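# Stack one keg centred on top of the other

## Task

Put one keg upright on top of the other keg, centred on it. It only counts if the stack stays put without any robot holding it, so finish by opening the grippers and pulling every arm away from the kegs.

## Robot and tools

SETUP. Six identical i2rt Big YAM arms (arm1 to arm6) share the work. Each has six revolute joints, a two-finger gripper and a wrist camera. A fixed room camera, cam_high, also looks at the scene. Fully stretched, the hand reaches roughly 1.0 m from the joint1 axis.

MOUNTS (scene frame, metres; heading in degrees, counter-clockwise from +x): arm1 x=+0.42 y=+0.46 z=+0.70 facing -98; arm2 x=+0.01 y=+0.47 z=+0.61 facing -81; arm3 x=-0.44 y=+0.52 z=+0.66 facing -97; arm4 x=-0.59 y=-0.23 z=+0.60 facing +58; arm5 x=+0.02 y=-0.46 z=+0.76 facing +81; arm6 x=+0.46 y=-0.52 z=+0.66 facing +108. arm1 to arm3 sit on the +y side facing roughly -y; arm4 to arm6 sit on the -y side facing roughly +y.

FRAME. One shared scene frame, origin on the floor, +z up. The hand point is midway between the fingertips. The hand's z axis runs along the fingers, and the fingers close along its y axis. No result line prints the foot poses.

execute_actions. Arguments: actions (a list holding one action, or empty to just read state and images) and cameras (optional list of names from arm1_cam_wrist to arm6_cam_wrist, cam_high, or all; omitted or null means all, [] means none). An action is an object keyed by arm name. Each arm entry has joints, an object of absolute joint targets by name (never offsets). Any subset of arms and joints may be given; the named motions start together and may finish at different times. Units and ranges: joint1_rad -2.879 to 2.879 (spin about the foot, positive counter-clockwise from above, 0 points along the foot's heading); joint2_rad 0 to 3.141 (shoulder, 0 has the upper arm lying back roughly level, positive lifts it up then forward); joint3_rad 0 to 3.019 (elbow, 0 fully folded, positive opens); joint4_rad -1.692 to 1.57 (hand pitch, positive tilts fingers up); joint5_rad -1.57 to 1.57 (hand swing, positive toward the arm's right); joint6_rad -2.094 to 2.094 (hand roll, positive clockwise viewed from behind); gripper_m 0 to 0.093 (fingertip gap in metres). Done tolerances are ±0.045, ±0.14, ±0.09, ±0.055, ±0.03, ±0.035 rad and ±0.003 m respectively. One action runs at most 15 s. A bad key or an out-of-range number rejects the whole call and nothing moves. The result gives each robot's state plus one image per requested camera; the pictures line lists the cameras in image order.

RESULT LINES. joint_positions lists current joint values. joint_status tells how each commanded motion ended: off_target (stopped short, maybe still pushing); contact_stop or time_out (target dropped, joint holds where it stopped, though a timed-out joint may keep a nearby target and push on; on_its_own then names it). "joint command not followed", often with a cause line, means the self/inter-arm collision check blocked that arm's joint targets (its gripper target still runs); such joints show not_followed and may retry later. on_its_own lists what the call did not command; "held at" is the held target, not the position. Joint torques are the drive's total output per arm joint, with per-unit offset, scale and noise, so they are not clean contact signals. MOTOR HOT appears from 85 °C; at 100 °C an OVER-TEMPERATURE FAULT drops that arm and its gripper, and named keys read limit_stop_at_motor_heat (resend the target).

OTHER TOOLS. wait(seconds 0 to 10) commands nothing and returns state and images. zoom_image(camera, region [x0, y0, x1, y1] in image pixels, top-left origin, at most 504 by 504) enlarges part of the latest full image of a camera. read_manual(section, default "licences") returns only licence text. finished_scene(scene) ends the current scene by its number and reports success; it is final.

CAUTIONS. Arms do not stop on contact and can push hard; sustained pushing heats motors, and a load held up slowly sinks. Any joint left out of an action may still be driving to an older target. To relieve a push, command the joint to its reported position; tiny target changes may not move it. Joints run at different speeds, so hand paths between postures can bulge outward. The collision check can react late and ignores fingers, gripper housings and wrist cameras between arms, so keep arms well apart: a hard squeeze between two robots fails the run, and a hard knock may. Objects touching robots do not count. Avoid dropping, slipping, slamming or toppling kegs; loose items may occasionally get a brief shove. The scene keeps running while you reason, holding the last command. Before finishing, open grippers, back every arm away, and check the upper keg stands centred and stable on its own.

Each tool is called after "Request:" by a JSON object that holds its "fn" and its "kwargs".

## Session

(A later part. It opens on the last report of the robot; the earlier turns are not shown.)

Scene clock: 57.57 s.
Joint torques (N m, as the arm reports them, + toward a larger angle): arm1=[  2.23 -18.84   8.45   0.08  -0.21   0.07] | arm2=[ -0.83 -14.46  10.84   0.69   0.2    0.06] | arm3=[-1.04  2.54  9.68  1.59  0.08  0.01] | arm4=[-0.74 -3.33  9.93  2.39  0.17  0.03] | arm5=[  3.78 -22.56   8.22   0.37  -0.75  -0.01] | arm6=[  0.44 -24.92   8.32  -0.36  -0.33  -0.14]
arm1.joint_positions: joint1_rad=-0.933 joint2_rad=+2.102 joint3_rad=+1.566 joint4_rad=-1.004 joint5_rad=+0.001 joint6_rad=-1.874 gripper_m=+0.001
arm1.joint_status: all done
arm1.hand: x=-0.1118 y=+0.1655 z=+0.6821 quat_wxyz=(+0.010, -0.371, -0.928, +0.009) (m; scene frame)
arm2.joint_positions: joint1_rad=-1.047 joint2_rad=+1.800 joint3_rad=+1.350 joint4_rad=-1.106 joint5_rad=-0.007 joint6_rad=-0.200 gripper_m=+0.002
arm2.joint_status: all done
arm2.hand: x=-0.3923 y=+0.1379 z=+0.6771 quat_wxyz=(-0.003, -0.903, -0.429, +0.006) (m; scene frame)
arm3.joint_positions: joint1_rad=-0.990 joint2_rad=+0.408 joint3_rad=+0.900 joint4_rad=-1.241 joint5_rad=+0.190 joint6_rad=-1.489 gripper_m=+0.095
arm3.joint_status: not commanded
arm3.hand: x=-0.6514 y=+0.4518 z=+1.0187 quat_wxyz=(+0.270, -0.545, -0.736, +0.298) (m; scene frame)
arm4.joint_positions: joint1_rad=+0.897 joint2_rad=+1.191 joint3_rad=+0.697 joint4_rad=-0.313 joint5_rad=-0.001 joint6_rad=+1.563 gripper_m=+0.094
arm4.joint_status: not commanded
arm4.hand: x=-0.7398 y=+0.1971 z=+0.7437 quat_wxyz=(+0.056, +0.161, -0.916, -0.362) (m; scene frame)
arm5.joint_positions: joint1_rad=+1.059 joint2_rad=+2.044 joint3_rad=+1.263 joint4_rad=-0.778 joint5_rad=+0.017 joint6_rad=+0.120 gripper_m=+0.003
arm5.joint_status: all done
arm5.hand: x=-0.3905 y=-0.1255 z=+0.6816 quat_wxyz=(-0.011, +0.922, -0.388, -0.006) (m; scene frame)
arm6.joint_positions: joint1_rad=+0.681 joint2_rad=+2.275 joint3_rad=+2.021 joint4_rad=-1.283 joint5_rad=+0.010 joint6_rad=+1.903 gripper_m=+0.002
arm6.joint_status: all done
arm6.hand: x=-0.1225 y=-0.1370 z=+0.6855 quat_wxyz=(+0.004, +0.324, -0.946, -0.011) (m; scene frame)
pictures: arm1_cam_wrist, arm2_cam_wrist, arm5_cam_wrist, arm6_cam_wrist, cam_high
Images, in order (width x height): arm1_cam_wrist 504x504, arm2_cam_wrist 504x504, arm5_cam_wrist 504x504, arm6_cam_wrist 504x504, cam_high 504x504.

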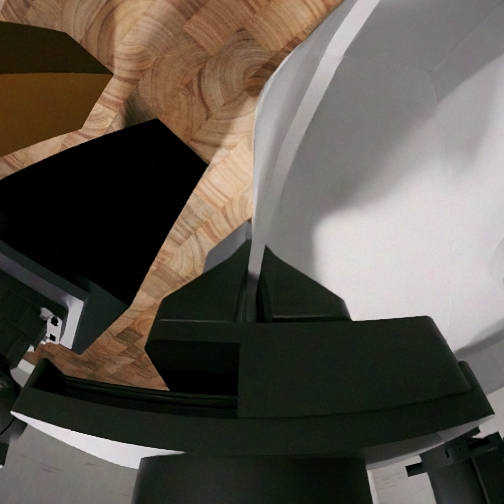

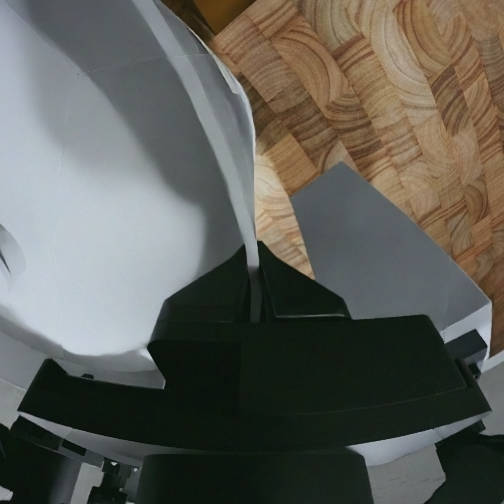

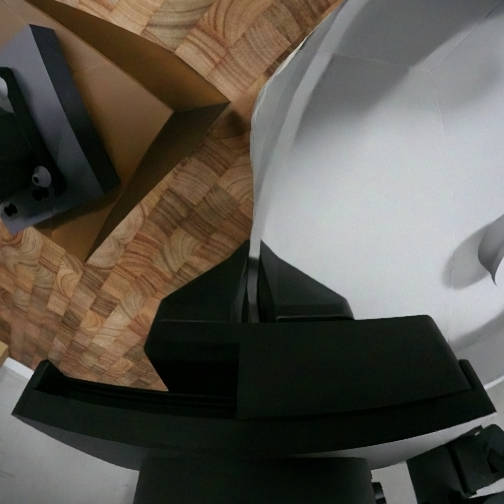

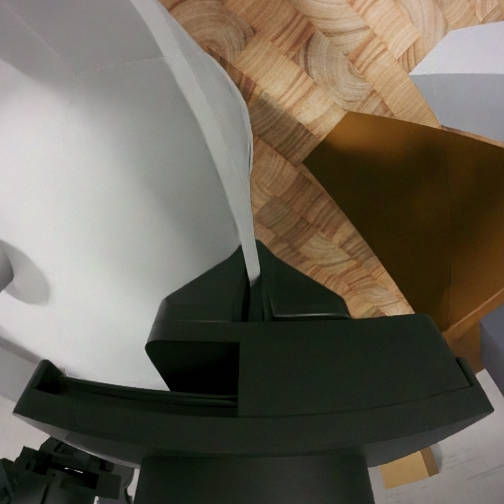

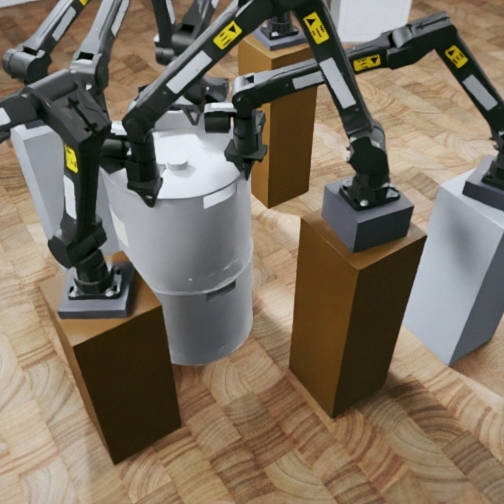

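Request:
{"fn": "execute_actions", "kwargs": {"actions": [{"arm1":{"joints":{"gripper_m":0.09}},"arm2":{"joints":{"gripper_m":0.09}},"arm5":{"joints":{"gripper_m":0.09}},"arm6":{"joints":{"gripper_m":0.09}}}], "cameras": []}}

Request:
{"fn": "execute_actions", "kwargs": {"actions": [{"arm1":{"joints":{"joint2_rad":1.7,"joint4_rad":-1.3}},"arm2":{"joints":{"joint2_rad":1.4,"joint4_rad":-1.3}},"arm5":{"joints":{"joint2_rad":1.65,"joint4_rad":-1.1}},"arm6":{"joints":{"joint2_rad":1.95,"joint4_rad":-1.5}}}], "cameras": ["cam_high"]}}

Request:
{"fn": "finished_scene", "kwargs": {"scene": 1}}

Scene clock: 59.80 s.
Joint torques (N m, as the arm reports them, + toward a larger angle): arm1=[  1.64 -18.83   8.51   0.11  -0.23   0.09] | arm2=[ -0.84 -14.14  10.69   0.68  -0.02   0.06] | arm3=[-1.05  2.51  9.69  1.59  0.08  0.01] | arm4=[-0.69 -3.42  9.93  2.4   0.16  0.03] | arm5=[  3.71 -23.18   8.49   0.09  -0.16   0.04] | arm6=[  1.53 -24.71   8.64  -0.22  -0.01  -0.09]
arm1.joint_positions: joint1_rad=-0.927 joint2_rad=+2.102 joint3_rad=+1.566 joint4_rad=-1.004 joint5_rad=+0.002 joint6_rad=-1.874 gripper_m=+0.090
arm1.joint_status: all done
arm1.hand: x=-0.1102 y=+0.1626 z=+0.6825 quat_wxyz=(+0.010, -0.369, -0.929, +0.009) (m; scene frame)
arm2.joint_positions: joint1_rad=-1.047 joint2_rad=+1.800 joint3_rad=+1.350 joint4_rad=-1.106 joint5_rad=-0.002 joint6_rad=-0.200 gripper_m=+0.090
arm2.joint_status: all done
arm2.hand: x=-0.3929 y=+0.1385 z=+0.6773 quat_wxyz=(+0.000, -0.903, -0.429, +0.007) (m; scene frame)
arm3.joint_positions: joint1_rad=-0.990 joint2_rad=+0.408 joint3_rad=+0.900 joint4_rad=-1.241 joint5_rad=+0.190 joint6_rad=-1.489 gripper_m=+0.095
arm3.joint_status: not commanded
arm3.hand: x=-0.6514 y=+0.4518 z=+1.0187 quat_wxyz=(+0.270, -0.545, -0.736, +0.298) (m; scene frame)
arm4.joint_positions: joint1_rad=+0.897 joint2_rad=+1.191 joint3_rad=+0.697 joint4_rad=-0.313 joint5_rad=-0.001 joint6_rad=+1.563 gripper_m=+0.094
arm4.joint_status: not commanded
arm4.hand: x=-0.7398 y=+0.1971 z=+0.7437 quat_wxyz=(+0.056, +0.161, -0.916, -0.362) (m; scene frame)
arm5.joint_positions: joint1_rad=+1.068 joint2_rad=+2.044 joint3_rad=+1.263 joint4_rad=-0.778 joint5_rad=+0.004 joint6_rad=+0.120 gripper_m=+0.090
arm5.joint_status: all done
arm5.hand: x=-0.3949 y=-0.1309 z=+0.6817 quat_wxyz=(-0.005, +0.923, -0.384, -0.008) (m; scene frame)
arm6.joint_positions: joint1_rad=+0.682 joint2_rad=+2.275 joint3_rad=+2.021 joint4_rad=-1.283 joint5_rad=+0.002 joint6_rad=+1.901 gripper_m=+0.090
arm6.joint_status: all done
arm6.hand: x=-0.1236 y=-0.1387 z=+0.6855 quat_wxyz=(+0.008, +0.325, -0.946, -0.008) (m; scene frame)
pictures: none
No camera images: the call's "cameras" was empty. Leave "cameras" out to get every camera's image.

Scene clock: 61.37 s.
Joint torques (N m, as the arm reports them, + toward a larger angle): arm1=[  1.9  -14.31  10.06  -0.52  -0.23   0.11] | arm2=[-0.63 -7.9  12.57  0.48 -0.01  0.06] | arm3=[-1.04  2.53  9.69  1.59  0.07  0.01] | arm4=[-0.66 -3.45  9.97  2.39  0.16  0.03] | arm5=[  2.79 -17.46  10.69   0.07  -0.13   0.06] | arm6=[  0.33 -20.7    9.11  -0.29   0.12  -0.16]
arm1.joint_positions: joint1_rad=-0.927 joint2_rad=+1.687 joint3_rad=+1.565 joint4_rad=-1.285 joint5_rad=+0.002 joint6_rad=-1.874 gripper_m=+0.090
arm1.joint_status: all done
arm1.hand: x=-0.0620 y=+0.1892 z=+0.9101 quat_wxyz=(+0.052, -0.368, -0.927, +0.061) (m; scene frame)
arm2.joint_positions: joint1_rad=-1.047 joint2_rad=+1.376 joint3_rad=+1.349 joint4_rad=-1.286 joint5_rad=-0.002 joint6_rad=-0.200 gripper_m=+0.090
arm2.joint_status: all done
arm2.hand: x=-0.3447 y=+0.1768 z=+0.8723 quat_wxyz=(-0.029, -0.896, -0.426, +0.124) (m; scene frame)
arm3.joint_positions: joint1_rad=-0.990 joint2_rad=+0.408 joint3_rad=+0.900 joint4_rad=-1.241 joint5_rad=+0.190 joint6_rad=-1.489 gripper_m=+0.095
arm3.joint_status: not commanded
arm3.hand: x=-0.6514 y=+0.4518 z=+1.0187 quat_wxyz=(+0.270, -0.545, -0.736, +0.298) (m; scene frame)
arm4.joint_positions: joint1_rad=+0.897 joint2_rad=+1.191 joint3_rad=+0.697 joint4_rad=-0.313 joint5_rad=-0.001 joint6_rad=+1.563 gripper_m=+0.094
arm4.joint_status: not commanded
arm4.hand: x=-0.7398 y=+0.1971 z=+0.7437 quat_wxyz=(+0.056, +0.161, -0.916, -0.362) (m; scene frame)
arm5.joint_positions: joint1_rad=+1.068 joint2_rad=+1.634 joint3_rad=+1.263 joint4_rad=-1.089 joint5_rad=+0.004 joint6_rad=+0.120 gripper_m=+0.090
arm5.joint_status: all done
arm5.hand: x=-0.3689 y=-0.1518 z=+0.8811 quat_wxyz=(-0.018, +0.922, -0.383, -0.055) (m; scene frame)
arm6.joint_positions: joint1_rad=+0.682 joint2_rad=+1.943 joint3_rad=+2.018 joint4_rad=-1.487 joint5_rad=+0.001 joint6_rad=+1.901 gripper_m=+0.090
arm6.joint_status: all done
arm6.hand: x=-0.0798 y=-0.1663 z=+0.8973 quat_wxyz=(+0.046, +0.324, -0.943, -0.057) (m; scene frame)
pictures: cam_high
Images, in order (width x height): cam_high 504x504.

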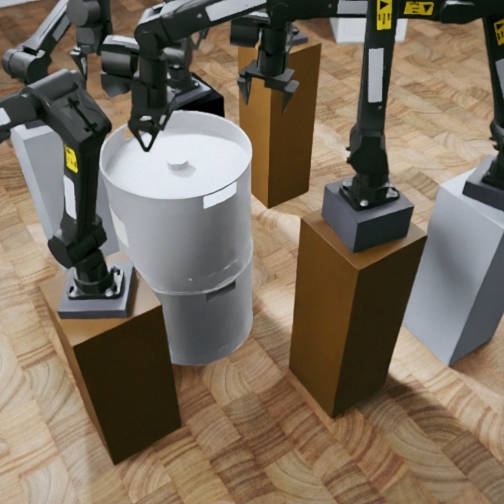

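The scene is finished: the task was done.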